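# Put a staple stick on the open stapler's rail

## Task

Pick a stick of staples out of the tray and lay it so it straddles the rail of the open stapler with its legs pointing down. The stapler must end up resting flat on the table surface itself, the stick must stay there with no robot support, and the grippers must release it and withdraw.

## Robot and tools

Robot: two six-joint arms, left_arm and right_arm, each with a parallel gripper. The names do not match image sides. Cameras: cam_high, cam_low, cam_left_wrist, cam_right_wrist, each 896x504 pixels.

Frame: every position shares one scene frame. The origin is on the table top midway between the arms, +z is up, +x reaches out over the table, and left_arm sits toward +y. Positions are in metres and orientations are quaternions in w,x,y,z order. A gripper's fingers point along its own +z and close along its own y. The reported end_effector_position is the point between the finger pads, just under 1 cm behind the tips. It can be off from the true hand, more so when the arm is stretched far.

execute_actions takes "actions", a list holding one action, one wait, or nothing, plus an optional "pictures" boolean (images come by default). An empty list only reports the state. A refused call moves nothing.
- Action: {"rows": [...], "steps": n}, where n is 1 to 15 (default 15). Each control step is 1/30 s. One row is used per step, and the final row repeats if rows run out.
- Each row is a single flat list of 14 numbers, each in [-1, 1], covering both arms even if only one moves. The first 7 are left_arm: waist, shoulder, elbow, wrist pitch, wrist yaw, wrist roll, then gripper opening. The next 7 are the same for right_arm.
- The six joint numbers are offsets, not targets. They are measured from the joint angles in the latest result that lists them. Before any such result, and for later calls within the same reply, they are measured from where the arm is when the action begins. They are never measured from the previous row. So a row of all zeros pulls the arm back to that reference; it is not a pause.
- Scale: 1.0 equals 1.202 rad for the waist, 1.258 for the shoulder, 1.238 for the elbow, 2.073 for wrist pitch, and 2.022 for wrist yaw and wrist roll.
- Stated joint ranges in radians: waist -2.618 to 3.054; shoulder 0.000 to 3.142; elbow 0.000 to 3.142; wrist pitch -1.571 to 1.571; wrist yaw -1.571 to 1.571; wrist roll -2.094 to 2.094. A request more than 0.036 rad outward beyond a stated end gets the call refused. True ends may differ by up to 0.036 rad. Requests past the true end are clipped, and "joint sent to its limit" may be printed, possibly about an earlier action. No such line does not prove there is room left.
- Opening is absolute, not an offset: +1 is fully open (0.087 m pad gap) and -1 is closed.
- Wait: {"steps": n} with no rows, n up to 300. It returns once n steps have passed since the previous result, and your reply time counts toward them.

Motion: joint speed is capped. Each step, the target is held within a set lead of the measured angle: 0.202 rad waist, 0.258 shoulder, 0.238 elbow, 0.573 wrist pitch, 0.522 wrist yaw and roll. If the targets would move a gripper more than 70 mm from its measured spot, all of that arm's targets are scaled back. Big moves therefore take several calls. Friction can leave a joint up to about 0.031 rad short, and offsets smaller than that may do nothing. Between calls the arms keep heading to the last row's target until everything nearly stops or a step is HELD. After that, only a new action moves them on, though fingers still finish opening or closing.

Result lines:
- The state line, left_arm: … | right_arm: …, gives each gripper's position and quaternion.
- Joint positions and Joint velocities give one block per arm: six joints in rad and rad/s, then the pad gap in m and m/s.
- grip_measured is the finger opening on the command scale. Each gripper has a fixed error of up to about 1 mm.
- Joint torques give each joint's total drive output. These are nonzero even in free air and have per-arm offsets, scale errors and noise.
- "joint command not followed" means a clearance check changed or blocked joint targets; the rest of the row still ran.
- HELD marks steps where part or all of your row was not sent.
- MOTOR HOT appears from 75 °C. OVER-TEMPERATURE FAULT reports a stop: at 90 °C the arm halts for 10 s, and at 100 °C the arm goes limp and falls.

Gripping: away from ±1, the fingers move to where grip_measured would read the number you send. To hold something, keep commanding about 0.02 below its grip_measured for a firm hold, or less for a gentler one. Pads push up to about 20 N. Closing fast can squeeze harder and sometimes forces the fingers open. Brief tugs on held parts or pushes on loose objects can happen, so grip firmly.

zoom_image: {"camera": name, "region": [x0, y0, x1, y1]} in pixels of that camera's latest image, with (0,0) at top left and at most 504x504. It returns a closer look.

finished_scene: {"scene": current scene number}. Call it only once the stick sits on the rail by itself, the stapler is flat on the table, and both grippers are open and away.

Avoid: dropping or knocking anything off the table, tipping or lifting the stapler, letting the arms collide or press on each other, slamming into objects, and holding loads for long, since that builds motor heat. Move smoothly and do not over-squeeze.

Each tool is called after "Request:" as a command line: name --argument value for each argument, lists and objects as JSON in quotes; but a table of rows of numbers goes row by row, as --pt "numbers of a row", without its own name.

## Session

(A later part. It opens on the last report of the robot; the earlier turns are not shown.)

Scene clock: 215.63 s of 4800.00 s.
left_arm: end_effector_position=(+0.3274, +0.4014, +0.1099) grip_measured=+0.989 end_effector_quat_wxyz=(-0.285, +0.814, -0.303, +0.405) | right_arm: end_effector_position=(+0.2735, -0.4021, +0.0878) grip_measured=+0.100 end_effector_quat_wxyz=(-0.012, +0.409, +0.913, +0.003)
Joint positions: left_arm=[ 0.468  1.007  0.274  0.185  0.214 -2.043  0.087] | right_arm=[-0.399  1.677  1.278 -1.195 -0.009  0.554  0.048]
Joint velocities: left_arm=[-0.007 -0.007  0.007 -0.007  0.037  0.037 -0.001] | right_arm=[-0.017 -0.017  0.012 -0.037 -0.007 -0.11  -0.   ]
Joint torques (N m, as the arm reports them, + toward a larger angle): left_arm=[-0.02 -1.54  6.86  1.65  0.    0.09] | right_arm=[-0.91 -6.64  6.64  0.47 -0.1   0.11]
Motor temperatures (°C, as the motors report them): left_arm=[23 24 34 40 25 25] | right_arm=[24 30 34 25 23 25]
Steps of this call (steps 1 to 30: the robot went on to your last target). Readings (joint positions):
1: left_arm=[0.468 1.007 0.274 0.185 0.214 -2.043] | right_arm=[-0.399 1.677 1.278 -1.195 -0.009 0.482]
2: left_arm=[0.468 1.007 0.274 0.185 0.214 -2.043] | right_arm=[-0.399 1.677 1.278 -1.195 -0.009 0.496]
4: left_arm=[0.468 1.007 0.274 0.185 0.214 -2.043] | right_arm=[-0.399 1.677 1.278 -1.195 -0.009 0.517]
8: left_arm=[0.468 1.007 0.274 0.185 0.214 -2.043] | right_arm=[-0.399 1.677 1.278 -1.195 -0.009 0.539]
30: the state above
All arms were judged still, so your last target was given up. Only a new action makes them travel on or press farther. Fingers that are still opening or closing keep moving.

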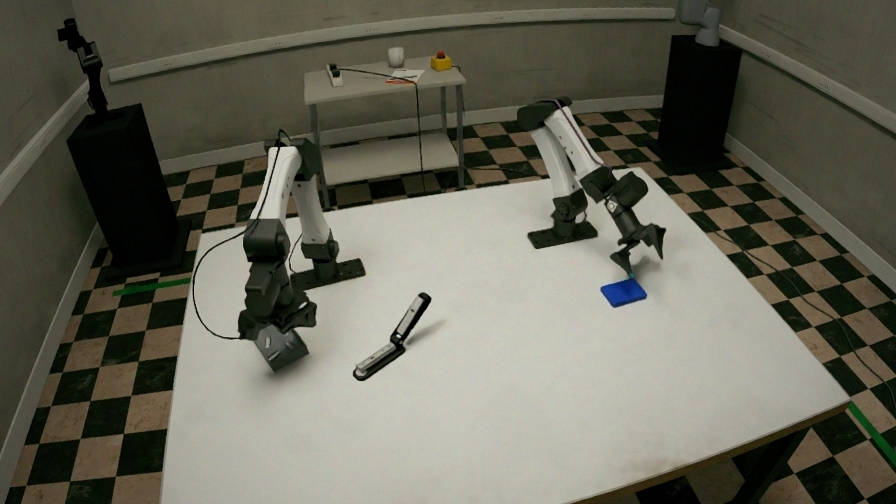

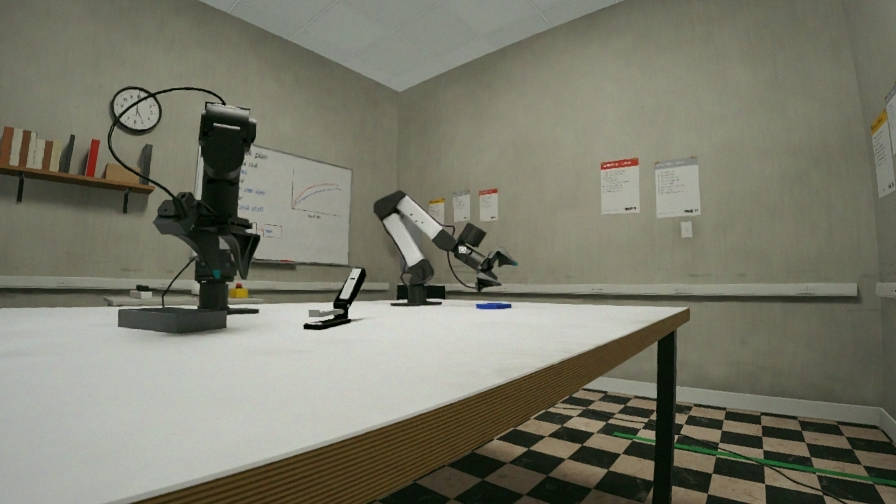

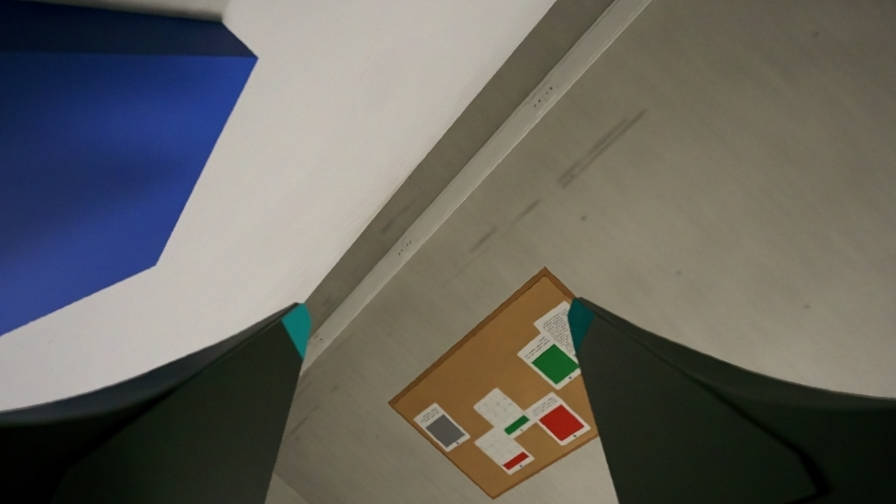

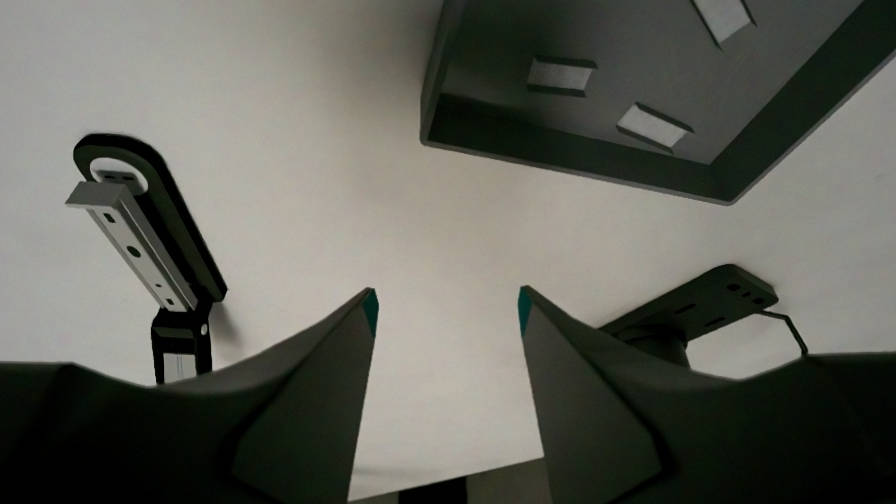

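Request:
execute_actions --actions '[{"rows":[[0,0,0,0,0,0,1, -0.17,0.06,-0.07,0.07,0,-0.1,0.1]],"steps":15}]'

Scene clock: 222.63 s of 4800.00 s.
left_arm: end_effector_position=(+0.3274, +0.4014, +0.1099) grip_measured=+0.989 end_effector_quat_wxyz=(-0.285, +0.814, -0.303, +0.405) | right_arm: end_effector_position=(+0.2553, -0.4617, +0.0499) grip_measured=+0.100 end_effector_quat_wxyz=(-0.023, +0.420, +0.907, +0.004)
Joint positions: left_arm=[ 0.468  1.007  0.274  0.185  0.214 -2.043  0.087] | right_arm=[-0.612  1.752  1.207 -1.071 -0.005  0.367  0.048]
Joint velocities: left_arm=[-0.007 -0.007 -0.002 -0.022  0.066 -0.11  -0.   ] | right_arm=[ 0.012  0.012  0.007 -0.022 -0.11  -0.081  0.001]
Joint torques (N m, as the arm reports them, + toward a larger angle): left_arm=[-0.06 -1.59  6.81  1.66  0.01  0.11] | right_arm=[ 0.32 -7.06  5.1   0.52 -0.17 -0.06]
Motor temperatures (°C, as the motors report them): left_arm=[23 24 34 41 25 25] | right_arm=[24 30 34 25 23 25]
Steps of this call (steps 1 to 90: nothing new was sent; then 3.50 s passed at rest; steps 91 to 105: all 15 steps of this action). Readings (joint positions):
91: left_arm=[0.468 1.007 0.274 0.185 0.214 -2.043] | right_arm=[-0.420 1.680 1.270 -1.180 -0.018 0.525]
92: left_arm=[0.468 1.007 0.274 0.185 0.214 -2.043] | right_arm=[-0.465 1.687 1.257 -1.153 -0.023 0.491]
94: left_arm=[0.468 1.007 0.274 0.185 0.214 -2.043] | right_arm=[-0.568 1.720 1.233 -1.113 -0.016 0.444]
98: left_arm=[0.468 1.007 0.274 0.185 0.214 -2.043] | right_arm=[-0.619 1.752 1.207 -1.087 -0.005 0.395]
105: the state above

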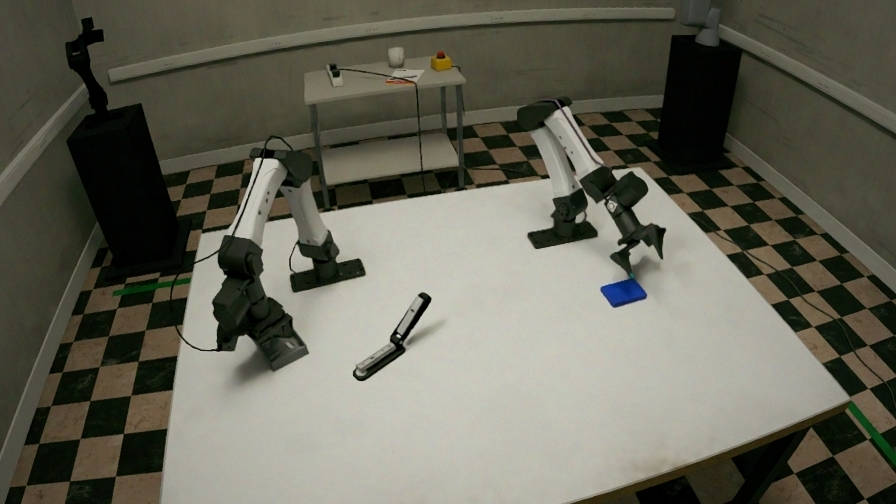

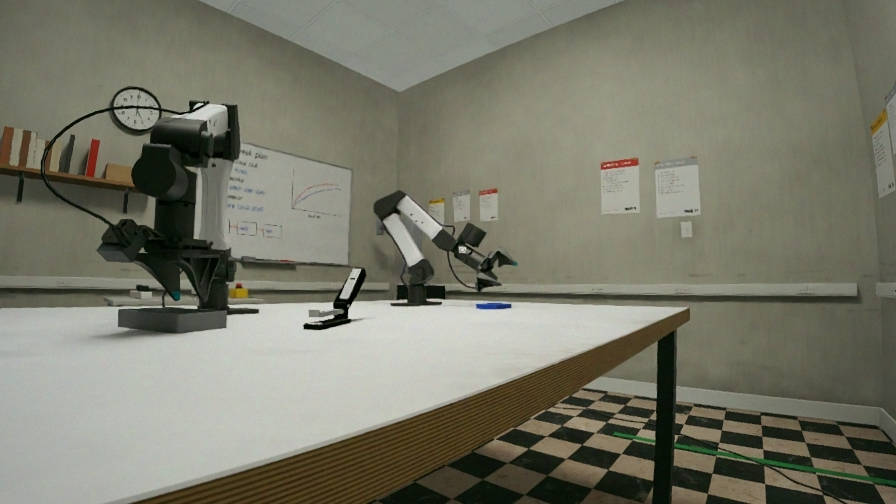

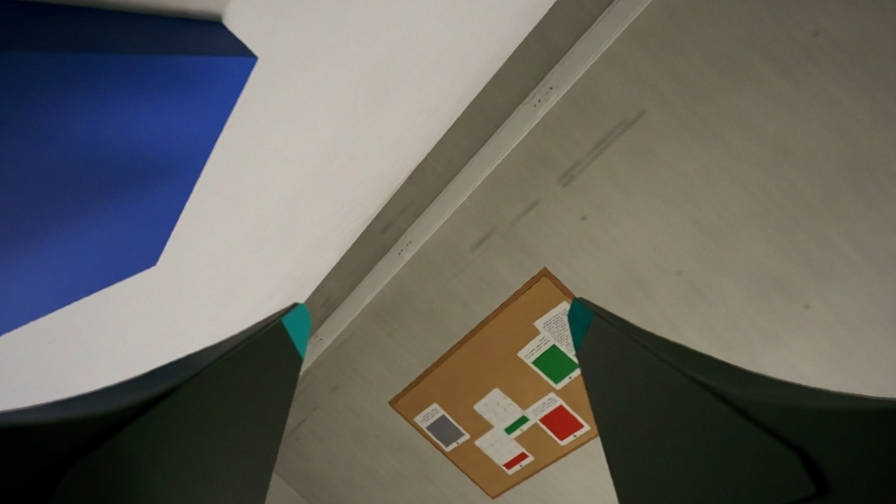

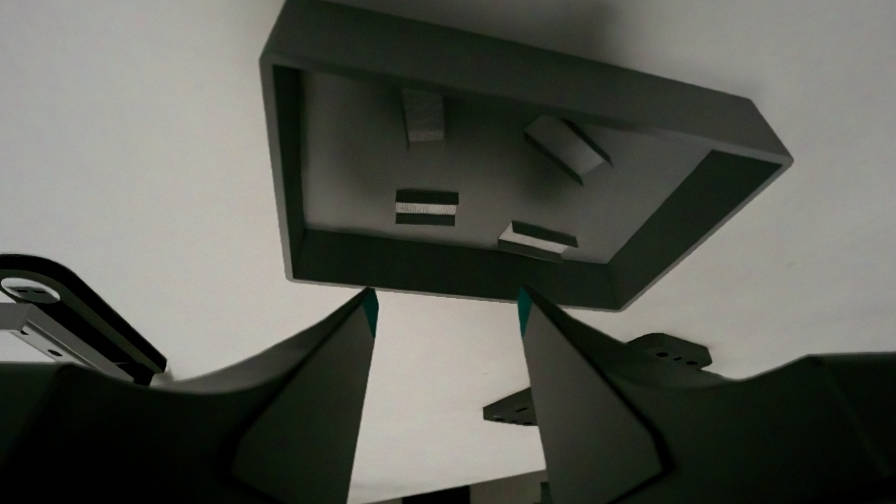

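Request:
zoom_image --camera "cam_right_wrist" --region '[340, 60, 640, 240]'

Region (340, 60, 640, 240) of cam_right_wrist's 896x504 image, scaled by 1.680, with more detail than that image has; it fills the top 302 rows of this view, and the rest is white.

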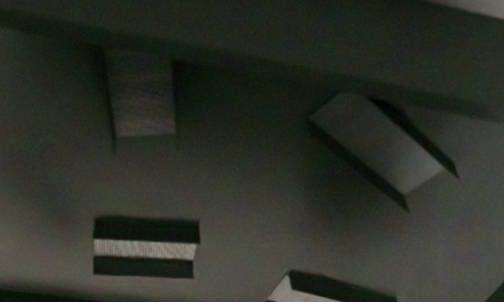

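Request:
execute_actions --actions '[{"rows":[[0,0,0,0,0,0,1, 0.025,0.05,-0.07,0.07,0,0.015,0.0]],"steps":15}]'

Scene clock: 234.40 s of 4800.00 s.
left_arm: end_effector_position=(+0.3274, +0.4014, +0.1099) grip_measured=+0.989 end_effector_quat_wxyz=(-0.285, +0.814, -0.303, +0.405) | right_arm: end_effector_position=(+0.2598, -0.4562, +0.0163) grip_measured=+0.000 end_effector_quat_wxyz=(-0.027, +0.419, +0.908, +0.004)
Joint positions: left_arm=[ 0.468  1.007  0.274  0.185  0.214 -2.043  0.087] | right_arm=[-0.588  1.812  1.135 -0.948 -0.005  0.388  0.044]
Joint velocities: left_arm=[ 0.007  0.002  0.012  0.007 -0.037 -0.037  0.001] | right_arm=[-0.002 -0.012  0.012  0.051 -0.022  0.066 -0.   ]
Joint torques (N m, as the arm reports them, + toward a larger angle): left_arm=[-0.01 -1.6   6.93  1.66 -0.01  0.1 ] | right_arm=[ 0.2  -7.1   4.77  0.5  -0.13  0.12]
Motor temperatures (°C, as the motors report them): left_arm=[23 24 34 41 25 25] | right_arm=[24 30 33 25 23 25]
Steps of this call (steps 1 to 15: the robot went on to your last target; steps 16 to 90: nothing new was sent; then 8.27 s passed at rest; steps 91 to 105: all 15 steps of this action). Readings (joint positions):
91: left_arm=[0.468 1.007 0.274 0.185 0.214 -2.043] | right_arm=[-0.609 1.754 1.197 -1.050 -0.005 0.364]
92: left_arm=[0.468 1.007 0.274 0.185 0.214 -2.043] | right_arm=[-0.604 1.760 1.183 -1.023 -0.005 0.369]
94: left_arm=[0.468 1.007 0.274 0.185 0.214 -2.043] | right_arm=[-0.593 1.785 1.157 -0.992 -0.005 0.376]
98: left_arm=[0.468 1.007 0.274 0.185 0.214 -2.043] | right_arm=[-0.588 1.812 1.135 -0.968 -0.005 0.384]
105: the state above

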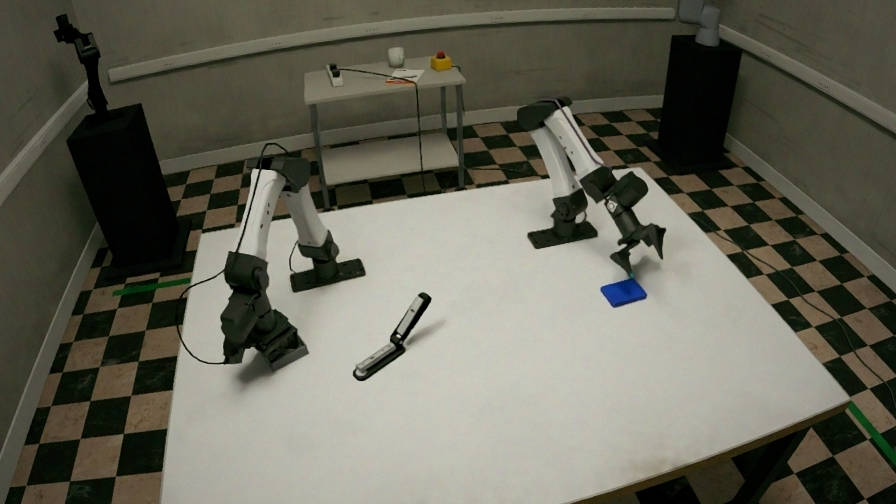

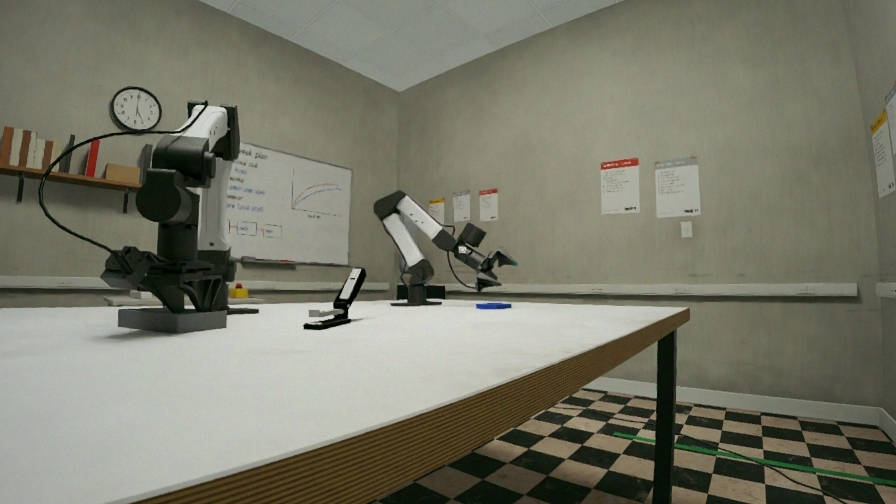

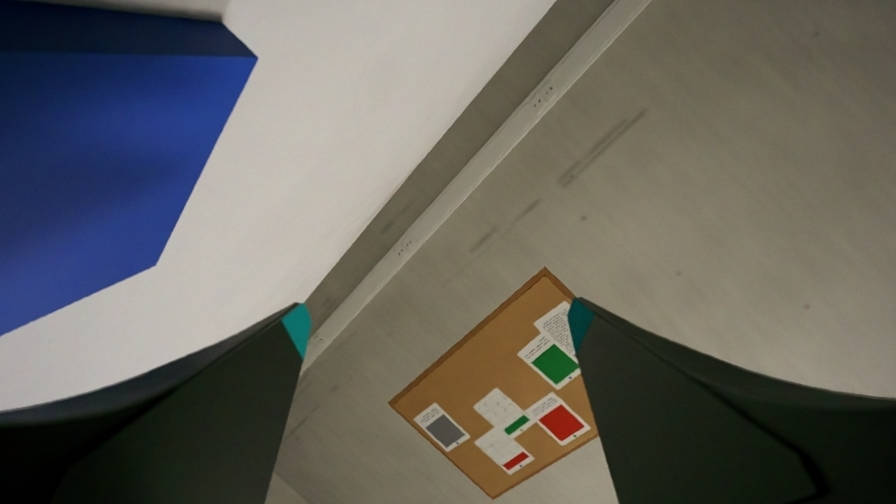

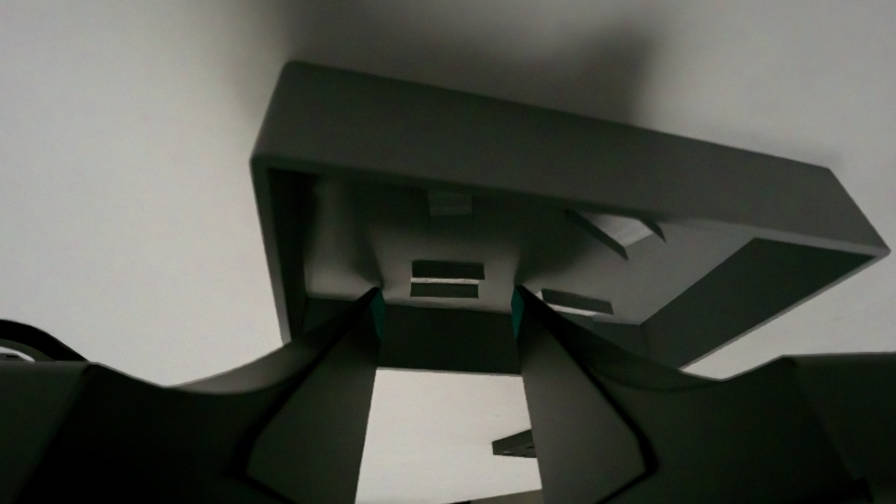

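Looks aligned. Lower slightly and close.

Request:
execute_actions --actions '[{"rows":[[0,0,0,0,0,0,1, 0,0.03,0,0.02,0,0,0.0],[0,0,0,0,0,0,1, 0,0.03,0,0.02,0,0,0.0],[0,0,0,0,0,0,1, 0,0.03,0,0.02,0,0,0.0],[0,0,0,0,0,0,1, 0,0.03,0,0.02,0,0,0.0],[0,0,0,0,0,0,1, 0,0.03,0,0.02,0,0,0.0],[0,0,0,0,0,0,1, 0,0.03,0,0.02,0,0,0.0],[0,0,0,0,0,0,1, 0,0.03,0,0.02,0,0,-0.2],[0,0,0,0,0,0,1, 0,0.03,0,0.02,0,0,-0.35],[0,0,0,0,0,0,1, 0,0.03,0,0.02,0,0,-0.5]],"steps":15}]' --pictures false

Scene clock: 243.77 s of 4800.00 s.
left_arm: end_effector_position=(+0.3274, +0.4014, +0.1099) grip_measured=+0.989 end_effector_quat_wxyz=(-0.285, +0.814, -0.303, +0.405) | right_arm: end_effector_position=(+0.2629, -0.4555, +0.0113) grip_measured=-0.499 end_effector_quat_wxyz=(-0.027, +0.420, +0.907, +0.009)
Joint positions: left_arm=[ 0.468  1.007  0.274  0.185  0.214 -2.043  0.087] | right_arm=[-0.588  1.83   1.135 -0.931 -0.016  0.39   0.022]
Joint velocities: left_arm=[ 0.007 -0.017  0.022  0.007  0.037  0.051  0.   ] | right_arm=[-0.007  0.002 -0.017  0.037  0.007 -0.11  -0.001]
Joint torques (N m, as the arm reports them, + toward a larger angle): left_arm=[ 0.02 -1.63  6.79  1.66 -0.02  0.1 ] | right_arm=[-0.29 -5.95  6.05  0.59 -0.02  0.01]
Motor temperatures (°C, as the motors report them): left_arm=[23 25 34 41 25 25] | right_arm=[24 30 33 25 23 25]
Steps of this call (steps 1 to 15: the robot went on to your last target; steps 16 to 90: nothing new was sent; then 5.87 s passed at rest; steps 91 to 105: all 15 steps of this action). Readings (joint positions):
91: left_arm=[0.468 1.007 0.274 0.185 0.214 -2.043] | right_arm=[-0.588 1.814 1.135 -0.942 -0.005 0.389]
92: left_arm=[0.468 1.007 0.274 0.185 0.214 -2.043] | right_arm=[-0.588 1.818 1.135 -0.938 -0.005 0.389]
94: left_arm=[0.468 1.007 0.274 0.185 0.214 -2.043] | right_arm=[-0.588 1.829 1.135 -0.932 -0.005 0.389]
98: left_arm=[0.468 1.007 0.274 0.185 0.214 -2.043] | right_arm=[-0.588 1.830 1.135 -0.931 -0.014 0.390]
105: the state above

Request:
execute_actions --actions '[]'

Scene clock: 245.80 s of 4800.00 s.
left_arm: end_effector_position=(+0.3274, +0.4014, +0.1099) grip_measured=+0.989 end_effector_quat_wxyz=(-0.285, +0.814, -0.303, +0.405) | right_arm: end_effector_position=(+0.2629, -0.4555, +0.0113) grip_measured=-0.499 end_effector_quat_wxyz=(-0.027, +0.420, +0.907, +0.009)
Joint positions: left_arm=[ 0.468  1.007  0.274  0.185  0.214 -2.043  0.087] | right_arm=[-0.588  1.83   1.135 -0.931 -0.016  0.39   0.022]
Joint velocities: left_arm=[-0.002 -0.007  0.012 -0.037 -0.022 -0.037  0.   ] | right_arm=[ 0.022  0.007  0.017  0.007 -0.007 -0.007  0.001]
Joint torques (N m, as the arm reports them, + toward a larger angle): left_arm=[ 0.   -1.68  6.94  1.65 -0.01  0.1 ] | right_arm=[-0.3  -5.96  6.06  0.58 -0.02  0.01]
Motor temperatures (°C, as the motors report them): left_arm=[23 25 34 41 25 25] | right_arm=[24 30 33 25 23 25]
Steps of this call (steps 1 to 15: the robot went on to your last target; steps 16 to 61: nothing new was sent). Readings (joint positions):
1: left_arm=[0.468 1.007 0.274 0.185 0.214 -2.043] | right_arm=[-0.588 1.830 1.135 -0.931 -0.016 0.390]
2: left_arm=[0.468 1.007 0.274 0.185 0.214 -2.043] | right_arm=[-0.588 1.830 1.135 -0.931 -0.016 0.390]
4: left_arm=[0.468 1.007 0.274 0.185 0.214 -2.043] | right_arm=[-0.588 1.830 1.135 -0.931 -0.016 0.390]
8: left_arm=[0.468 1.007 0.274 0.185 0.214 -2.043] | right_arm=[-0.588 1.830 1.135 -0.931 -0.016 0.390]
61: the state above
All arms were judged still, so your last target was given up. Only a new action makes them travel on or press farther. Fingers that are still opening or closing keep moving.

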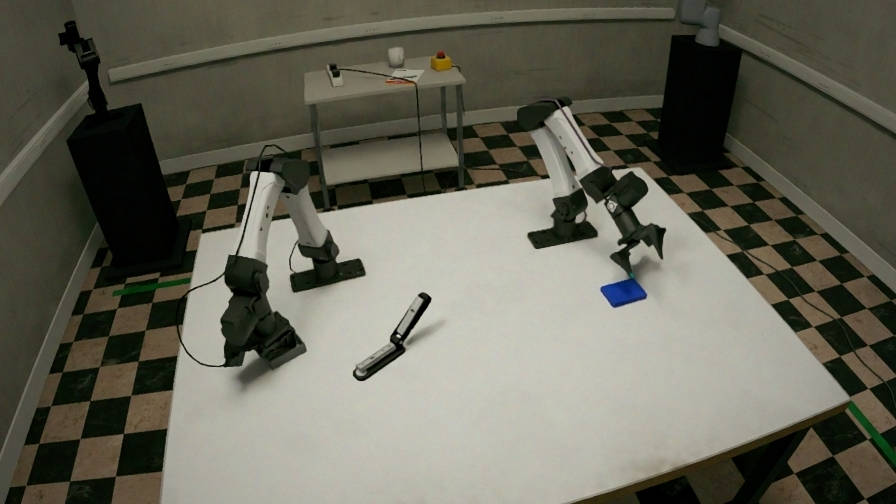

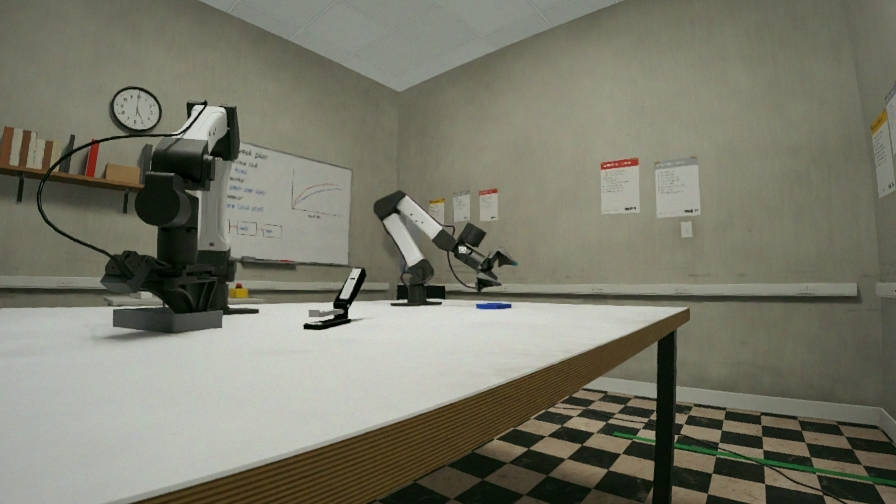

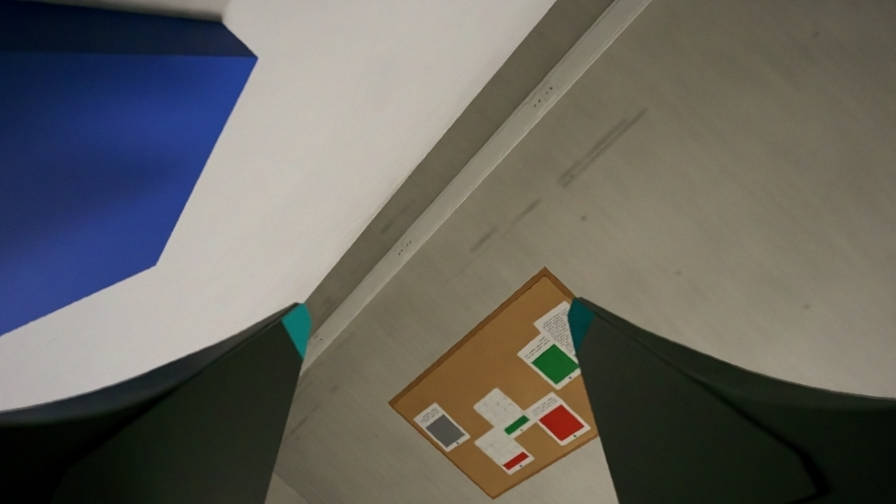

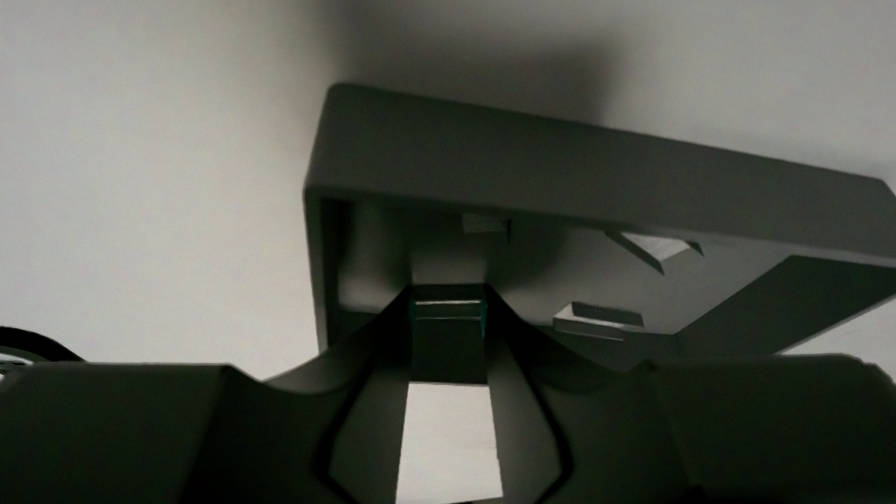

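Request:
execute_actions --actions '[{"rows":[[0,0,0,0,0,0,1, 0,0,0,0,0,0,-0.6]],"steps":15}]' --pictures false

Scene clock: 249.93 s of 4800.00 s.
left_arm: end_effector_position=(+0.3274, +0.4014, +0.1099) grip_measured=+0.989 end_effector_quat_wxyz=(-0.285, +0.814, -0.303, +0.405) | right_arm: end_effector_position=(+0.2630, -0.4551, +0.0114) grip_measured=-0.596 end_effector_quat_wxyz=(-0.027, +0.420, +0.907, +0.010)
Joint positions: left_arm=[ 0.468  1.007  0.274  0.185  0.214 -2.043  0.087] | right_arm=[-0.588  1.83   1.135 -0.931 -0.018  0.39   0.018]
Joint velocities: left_arm=[ 0.012 -0.007  0.012  0.022  0.007 -0.022  0.001] | right_arm=[-0.007  0.017  0.007  0.037 -0.037 -0.022  0.001]
Joint torques (N m, as the arm reports them, + toward a larger angle): left_arm=[-0.12 -1.7   6.97  1.64  0.    0.1 ] | right_arm=[-0.3  -7.45  6.06  0.32 -0.12  0.02]
Motor temperatures (°C, as the motors report them): left_arm=[23 25 34 41 25 25] | right_arm=[24 30 33 25 23 25]
Steps of this call (steps 1 to 90: nothing new was sent; then 0.63 s passed at rest; steps 91 to 105: all 15 steps of this action). Readings (joint positions):
91: left_arm=[0.468 1.007 0.274 0.185 0.214 -2.043] | right_arm=[-0.588 1.830 1.135 -0.931 -0.018 0.390]
92: left_arm=[0.468 1.007 0.274 0.185 0.214 -2.043] | right_arm=[-0.588 1.830 1.135 -0.931 -0.018 0.390]
94: left_arm=[0.468 1.007 0.274 0.185 0.214 -2.043] | right_arm=[-0.588 1.830 1.135 -0.931 -0.018 0.390]
98: left_arm=[0.468 1.007 0.274 0.185 0.214 -2.043] | right_arm=[-0.588 1.830 1.135 -0.931 -0.018 0.390]
105: the state above

Request:
execute_actions --actions '[{"rows":[[0,0,0,0,0,0,1, 0,0,0,0,0,0,-0.3],[0,0,0,0,0,0,1, 0,0,0,0,0,0,-0.3],[0,0,0,0,0,0,1, 0,0,0,0,0,0,-0.3],[0,0,0,0,0,0,1, 0,-0.06,0.07,-0.08,0,0,-0.7],[0,0,0,0,0,0,1, 0,-0.06,0.07,-0.08,0,0,-0.7],[0,0,0,0,0,0,1, 0,-0.06,0.07,-0.08,0,0,-0.7],[0,0,0,0,0,0,1, 0,-0.06,0.07,-0.08,0,0,-0.7],[0,0,0,0,0,0,1, 0,-0.06,0.07,-0.08,0,0,-0.7],[0,0,0,0,0,0,1, 0,-0.06,0.07,-0.08,0,0.777,-0.7]],"steps":15}]' --pictures false

Request:
execute_actions --actions '[{"steps":40}]'

Scene clock: 267.87 s of 4800.00 s.
left_arm: end_effector_position=(+0.3274, +0.4014, +0.1099) grip_measured=+0.989 end_effector_quat_wxyz=(-0.285, +0.814, -0.303, +0.405) | right_arm: end_effector_position=(+0.2829, -0.4423, +0.0447) grip_measured=-0.700 end_effector_quat_wxyz=(-0.033, +0.695, +0.718, -0.001)
Joint positions: left_arm=[ 0.468  1.007  0.274  0.185  0.214 -2.043  0.087] | right_arm=[-0.588  1.766  1.2   -1.069 -0.018  1.061  0.013]
Joint velocities: left_arm=[ 0.002  0.007 -0.017 -0.11   0.022 -0.007  0.001] | right_arm=[ 0.002 -0.012 -0.002 -0.066  0.022  2.879 -0.001]
Joint torques (N m, as the arm reports them, + toward a larger angle): left_arm=[ 0.03 -1.54  6.89  1.66 -0.01  0.09] | right_arm=[-0.29 -8.01  8.16  0.08 -0.11  0.04]
Motor temperatures (°C, as the motors report them): left_arm=[23 25 35 42 25 25] | right_arm=[24 31 33 25 23 25]
Steps of this call (steps 1 to 15: the robot went on to your last target; steps 16 to 90: nothing new was sent; then 14.43 s passed at rest; steps 91 to 105: all 15 steps of this action). Readings (joint positions):
91: left_arm=[0.468 1.007 0.274 0.185 0.214 -2.043] | right_arm=[-0.588 1.830 1.135 -0.931 -0.018 0.390]
92: left_arm=[0.468 1.007 0.274 0.185 0.214 -2.043] | right_arm=[-0.588 1.830 1.135 -0.932 -0.017 0.390]
94: left_arm=[0.468 1.007 0.274 0.185 0.214 -2.043] | right_arm=[-0.588 1.827 1.144 -0.952 -0.018 0.390]
98: left_arm=[0.468 1.007 0.274 0.185 0.214 -2.043] | right_arm=[-0.588 1.781 1.189 -1.032 -0.018 0.390]
105: the state above

Scene clock: 269.20 s of 4800.00 s.
left_arm: end_effector_position=(+0.3274, +0.4014, +0.1099) grip_measured=+0.989 end_effector_quat_wxyz=(-0.285, +0.814, -0.303, +0.405) | right_arm: end_effector_position=(+0.3130, -0.4553, +0.0425) grip_measured=-0.700 end_effector_quat_wxyz=(-0.034, +0.937, +0.348, -0.019)
Joint positions: left_arm=[ 0.468  1.007  0.274  0.185  0.214 -2.043  0.087] | right_arm=[-0.588  1.766  1.2   -1.081 -0.018  1.952  0.013]
Joint velocities: left_arm=[-0.017 -0.027  0.007  0.037  0.051 -0.081 -0.   ] | right_arm=[-0.022 -0.032  0.002 -0.037 -0.037 -0.022  0.   ]
Joint torques (N m, as the arm reports them, + toward a larger angle): left_arm=[ 0.02 -1.6   6.92  1.66  0.02  0.09] | right_arm=[-0.29 -7.98  8.08 -0.05 -0.11  0.11]
Motor temperatures (°C, as the motors report them): left_arm=[23 25 35 42 25 25] | right_arm=[24 31 33 25 23 25]
Steps of this call (steps 1 to 40: the robot went on to your last target). Readings (joint positions):
1: left_arm=[0.468 1.007 0.274 0.185 0.214 -2.043] | right_arm=[-0.588 1.766 1.200 -1.072 -0.018 1.160]
2: left_arm=[0.468 1.007 0.274 0.185 0.214 -2.043] | right_arm=[-0.588 1.766 1.200 -1.074 -0.018 1.259]
4: left_arm=[0.468 1.007 0.274 0.185 0.214 -2.043] | right_arm=[-0.588 1.766 1.200 -1.077 -0.018 1.456]
8: left_arm=[0.468 1.007 0.274 0.185 0.214 -2.043] | right_arm=[-0.588 1.766 1.200 -1.080 -0.018 1.749]
40: the state above

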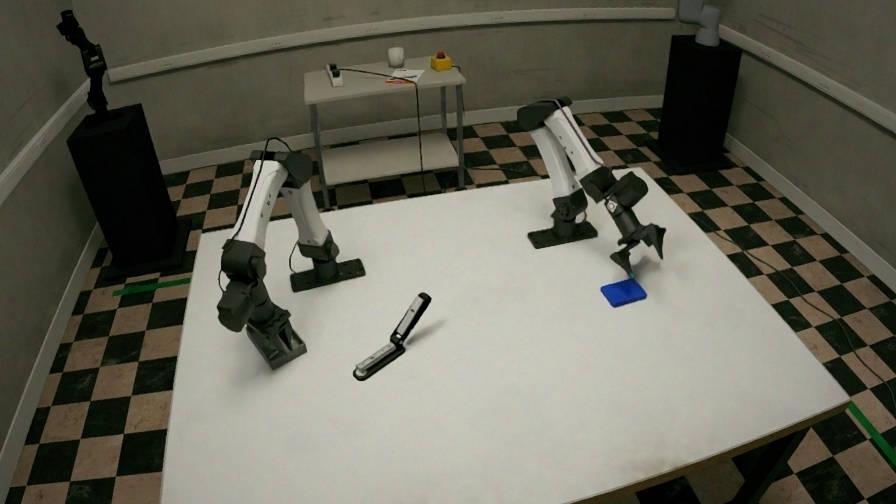

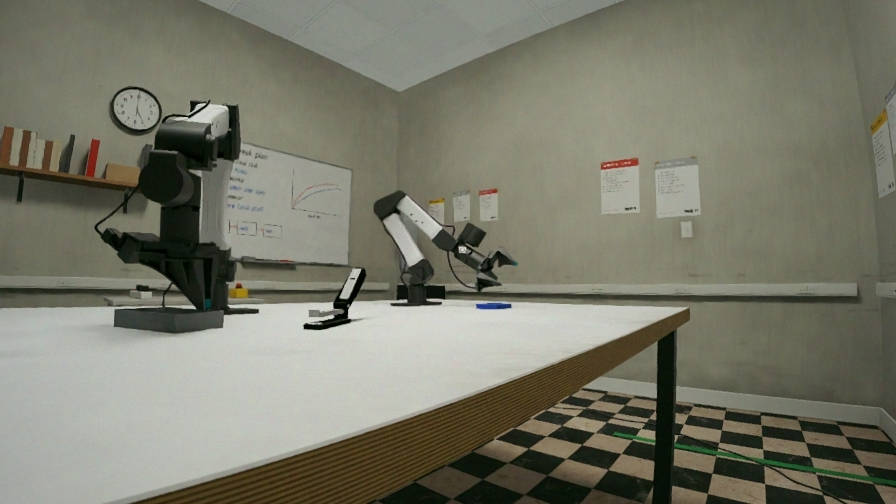

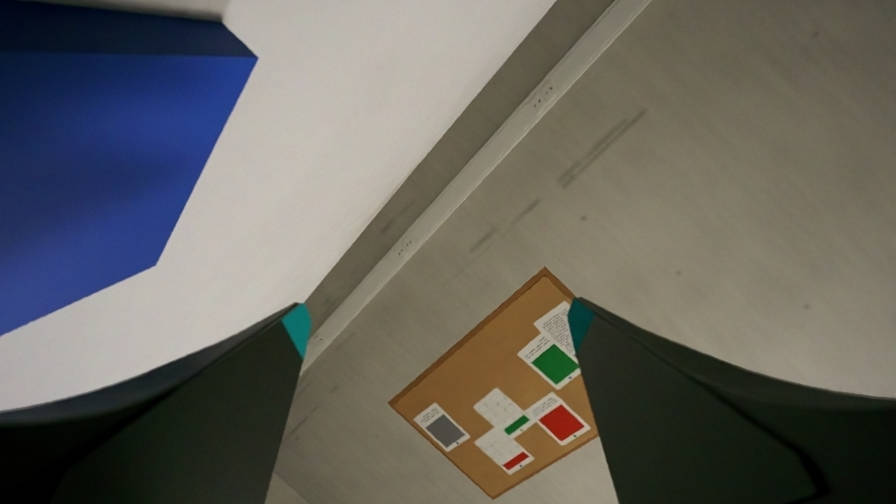

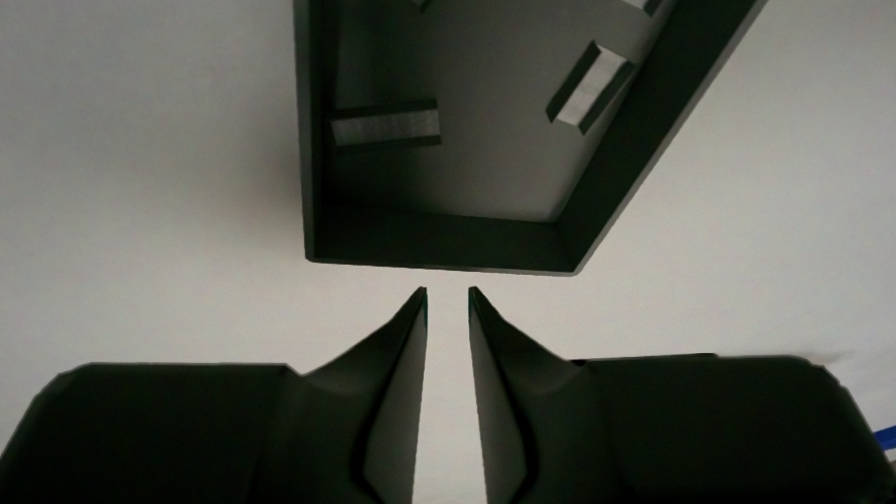

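Request:
execute_actions --actions '[{"rows":[[0,0,0,0,0,0,1, -0.05,-0.17,-0.21,0.05,0,-0.03,-0.7]],"steps":15}]'

Scene clock: 273.63 s of 4800.00 s.
left_arm: end_effector_position=(+0.3274, +0.4014, +0.1099) grip_measured=+0.989 end_effector_quat_wxyz=(-0.285, +0.814, -0.303, +0.405) | right_arm: end_effector_position=(+0.2663, -0.4469, +0.0382) grip_measured=-0.700 end_effector_quat_wxyz=(-0.019, +0.938, +0.346, -0.003)
Joint positions: left_arm=[ 0.468  1.007  0.274  0.185  0.214 -2.043  0.087] | right_arm=[-0.645  1.566  0.96  -0.999 -0.019  1.902  0.013]
Joint velocities: left_arm=[ 0.007 -0.012 -0.007  0.022  0.095  0.037  0.   ] | right_arm=[-0.007 -0.032  0.002  0.007 -0.066 -0.007 -0.   ]
Joint torques (N m, as the arm reports them, + toward a larger angle): left_arm=[ 0.   -1.66  6.83  1.65 -0.01  0.08] | right_arm=[-0.5  -6.42  4.49  0.43 -0.1  -0.06]
Motor temperatures (°C, as the motors report them): left_arm=[23 25 35 42 25 25] | right_arm=[24 31 33 25 23 25]
Steps of this call (steps 1 to 15: the robot went on to your last target; steps 16 to 90: nothing new was sent; then 0.93 s passed at rest; steps 91 to 105: all 15 steps of this action). Readings (joint positions):
91: left_arm=[0.468 1.007 0.274 0.185 0.214 -2.043] | right_arm=[-0.593 1.738 1.161 -1.040 -0.019 1.944]
92: left_arm=[0.468 1.007 0.274 0.185 0.214 -2.043] | right_arm=[-0.605 1.682 1.088 -1.003 -0.020 1.934]
94: left_arm=[0.468 1.007 0.274 0.185 0.214 -2.043] | right_arm=[-0.635 1.591 0.988 -1.016 -0.020 1.922]
98: left_arm=[0.468 1.007 0.274 0.185 0.214 -2.043] | right_arm=[-0.645 1.566 0.960 -1.016 -0.019 1.910]
105: the state above

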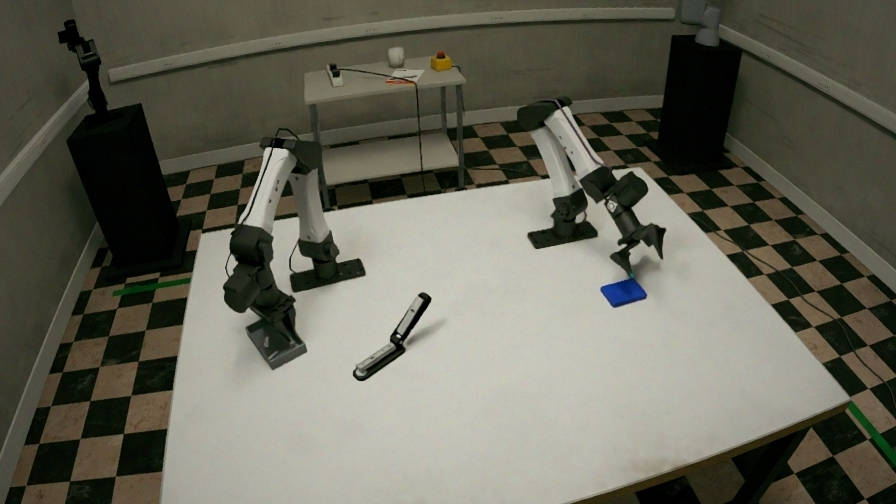

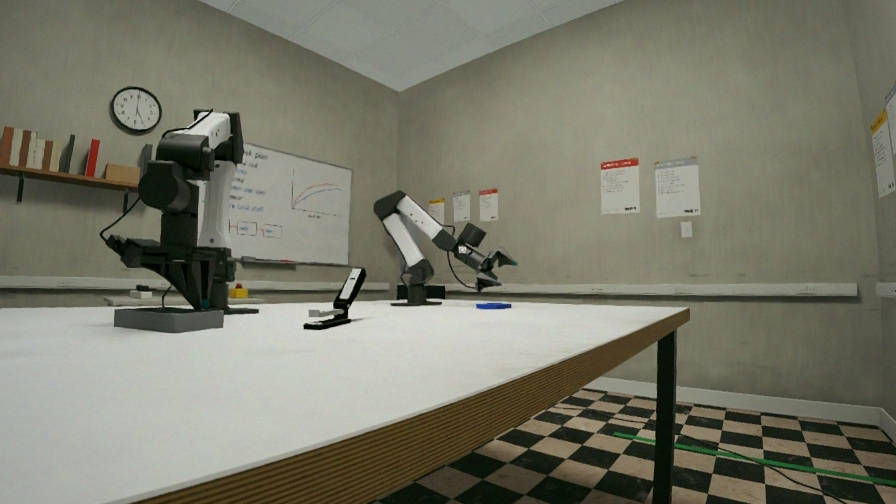

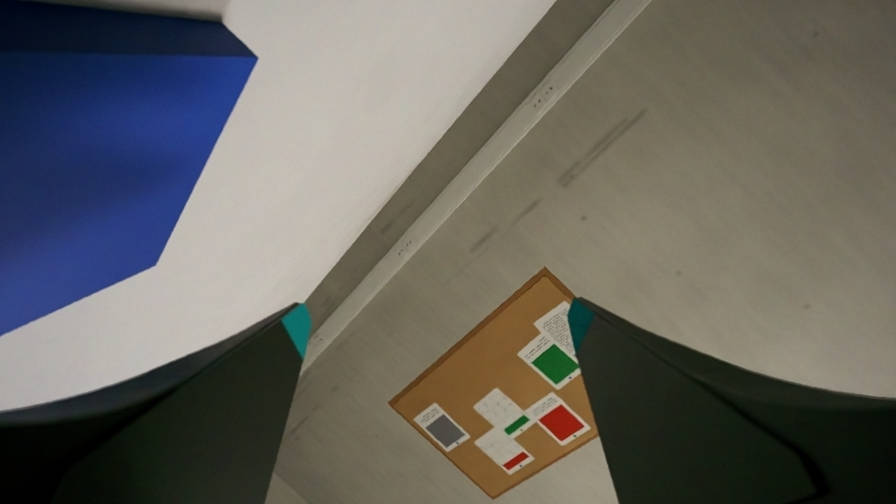

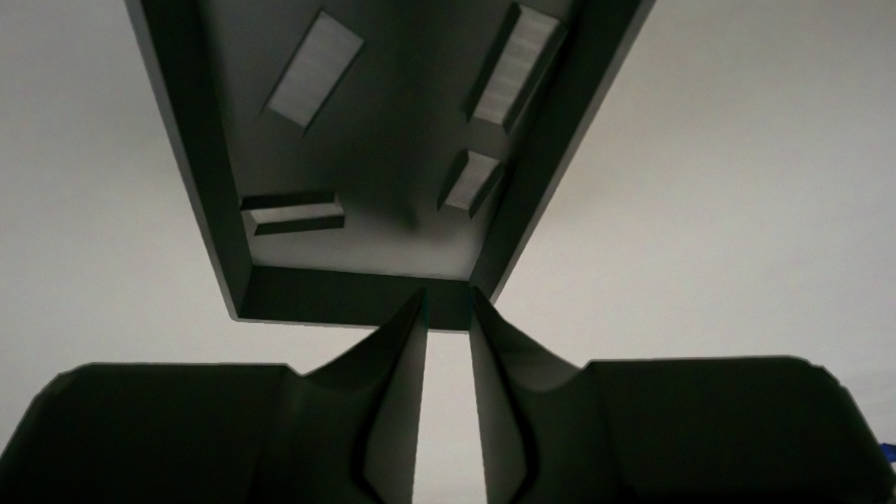

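Request:
execute_actions --actions '[{"rows":[[0,0,0,0,0,0,1, -0.03,-0.045,-0.055,0.02,0,0.09,-0.7]],"steps":15}]'

Scene clock: 279.50 s of 4800.00 s.
left_arm: end_effector_position=(+0.3274, +0.4014, +0.1099) grip_measured=+0.989 end_effector_quat_wxyz=(-0.285, +0.814, -0.303, +0.405) | right_arm: end_effector_position=(+0.2614, -0.4558, +0.0352) grip_measured=-0.700 end_effector_quat_wxyz=(-0.015, +0.967, +0.253, -0.000)
Joint positions: left_arm=[ 0.468  1.007  0.274  0.185  0.214 -2.043  0.087] | right_arm=[-0.674  1.532  0.914 -0.976 -0.02   2.067  0.013]
Joint velocities: left_arm=[ 0.002  0.022 -0.017 -0.007 -0.007  0.007 -0.   ] | right_arm=[-0.002 -0.012  0.007  0.022 -0.037 -0.037  0.   ]
Joint torques (N m, as the arm reports them, + toward a larger angle): left_arm=[ 0.04 -1.64  6.85  1.65  0.    0.09] | right_arm=[-0.86 -6.78  4.21  0.43 -0.1   0.11]
Motor temperatures (°C, as the motors report them): left_arm=[23 25 35 42 25 25] | right_arm=[24 31 33 25 23 25]
joint sent to its limit (right arm) — the command would take joint 6 (wrist roll) past its upper limit, so that joint was sent only as far as its limit.
Steps of this call (steps 1 to 15: the robot went on to your last target; steps 16 to 90: nothing new was sent; then 2.37 s passed at rest; steps 91 to 105: all 15 steps of this action). Readings (joint positions):
91: left_arm=[0.468 1.007 0.274 0.185 0.214 -2.043] | right_arm=[-0.648 1.561 0.953 -0.987 -0.020 1.926]
92: left_arm=[0.468 1.007 0.274 0.185 0.214 -2.043] | right_arm=[-0.655 1.551 0.940 -0.979 -0.020 1.955]
94: left_arm=[0.468 1.007 0.274 0.185 0.214 -2.043] | right_arm=[-0.670 1.535 0.920 -0.978 -0.020 1.999]
98: left_arm=[0.468 1.007 0.274 0.185 0.214 -2.043] | right_arm=[-0.674 1.532 0.914 -0.978 -0.020 2.043]
105: the state above

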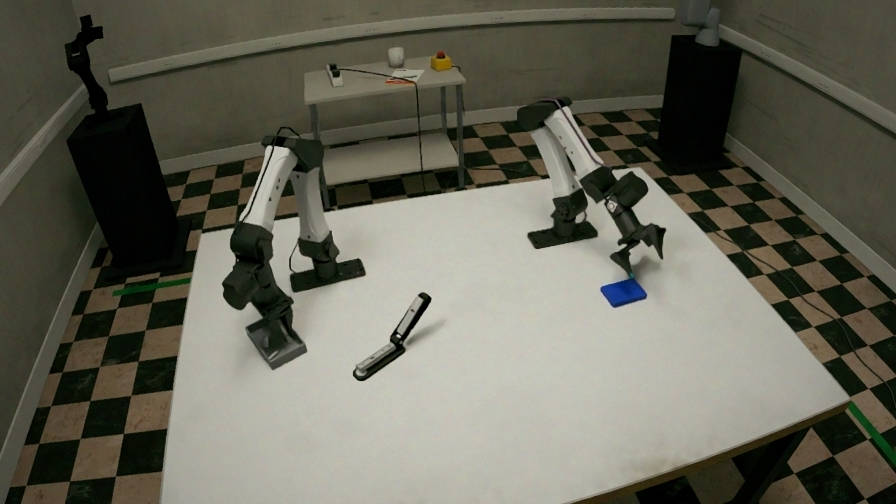

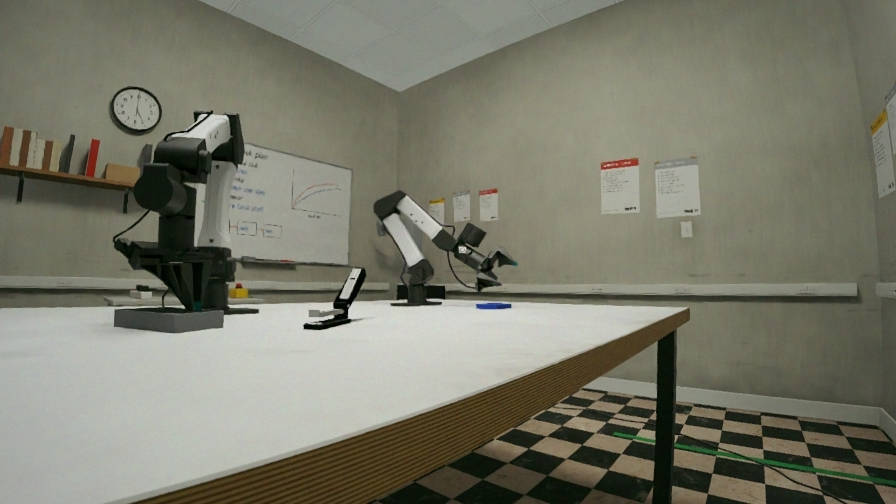

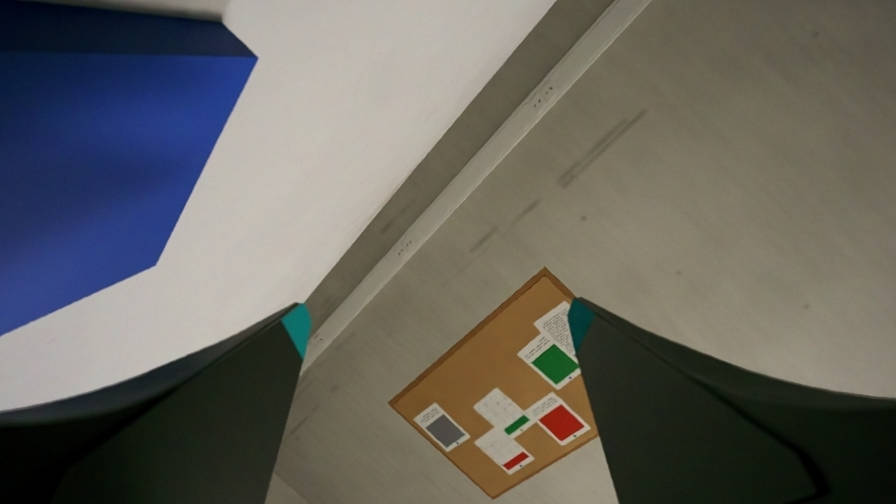

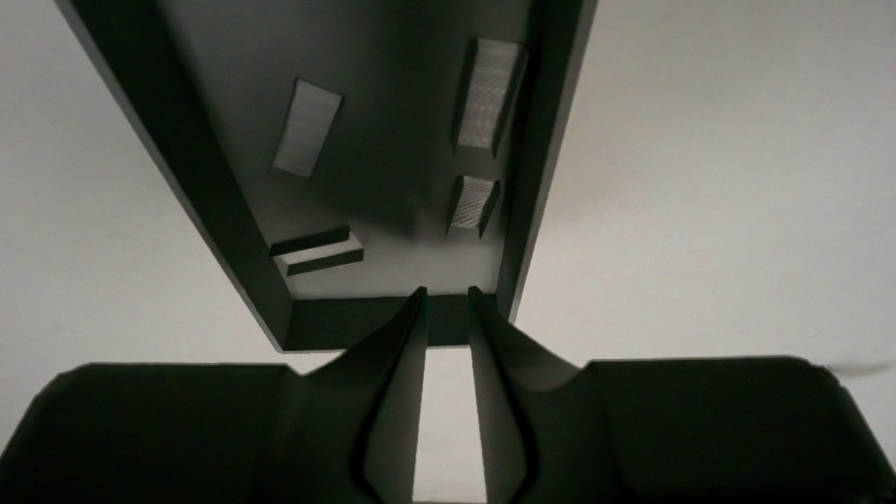

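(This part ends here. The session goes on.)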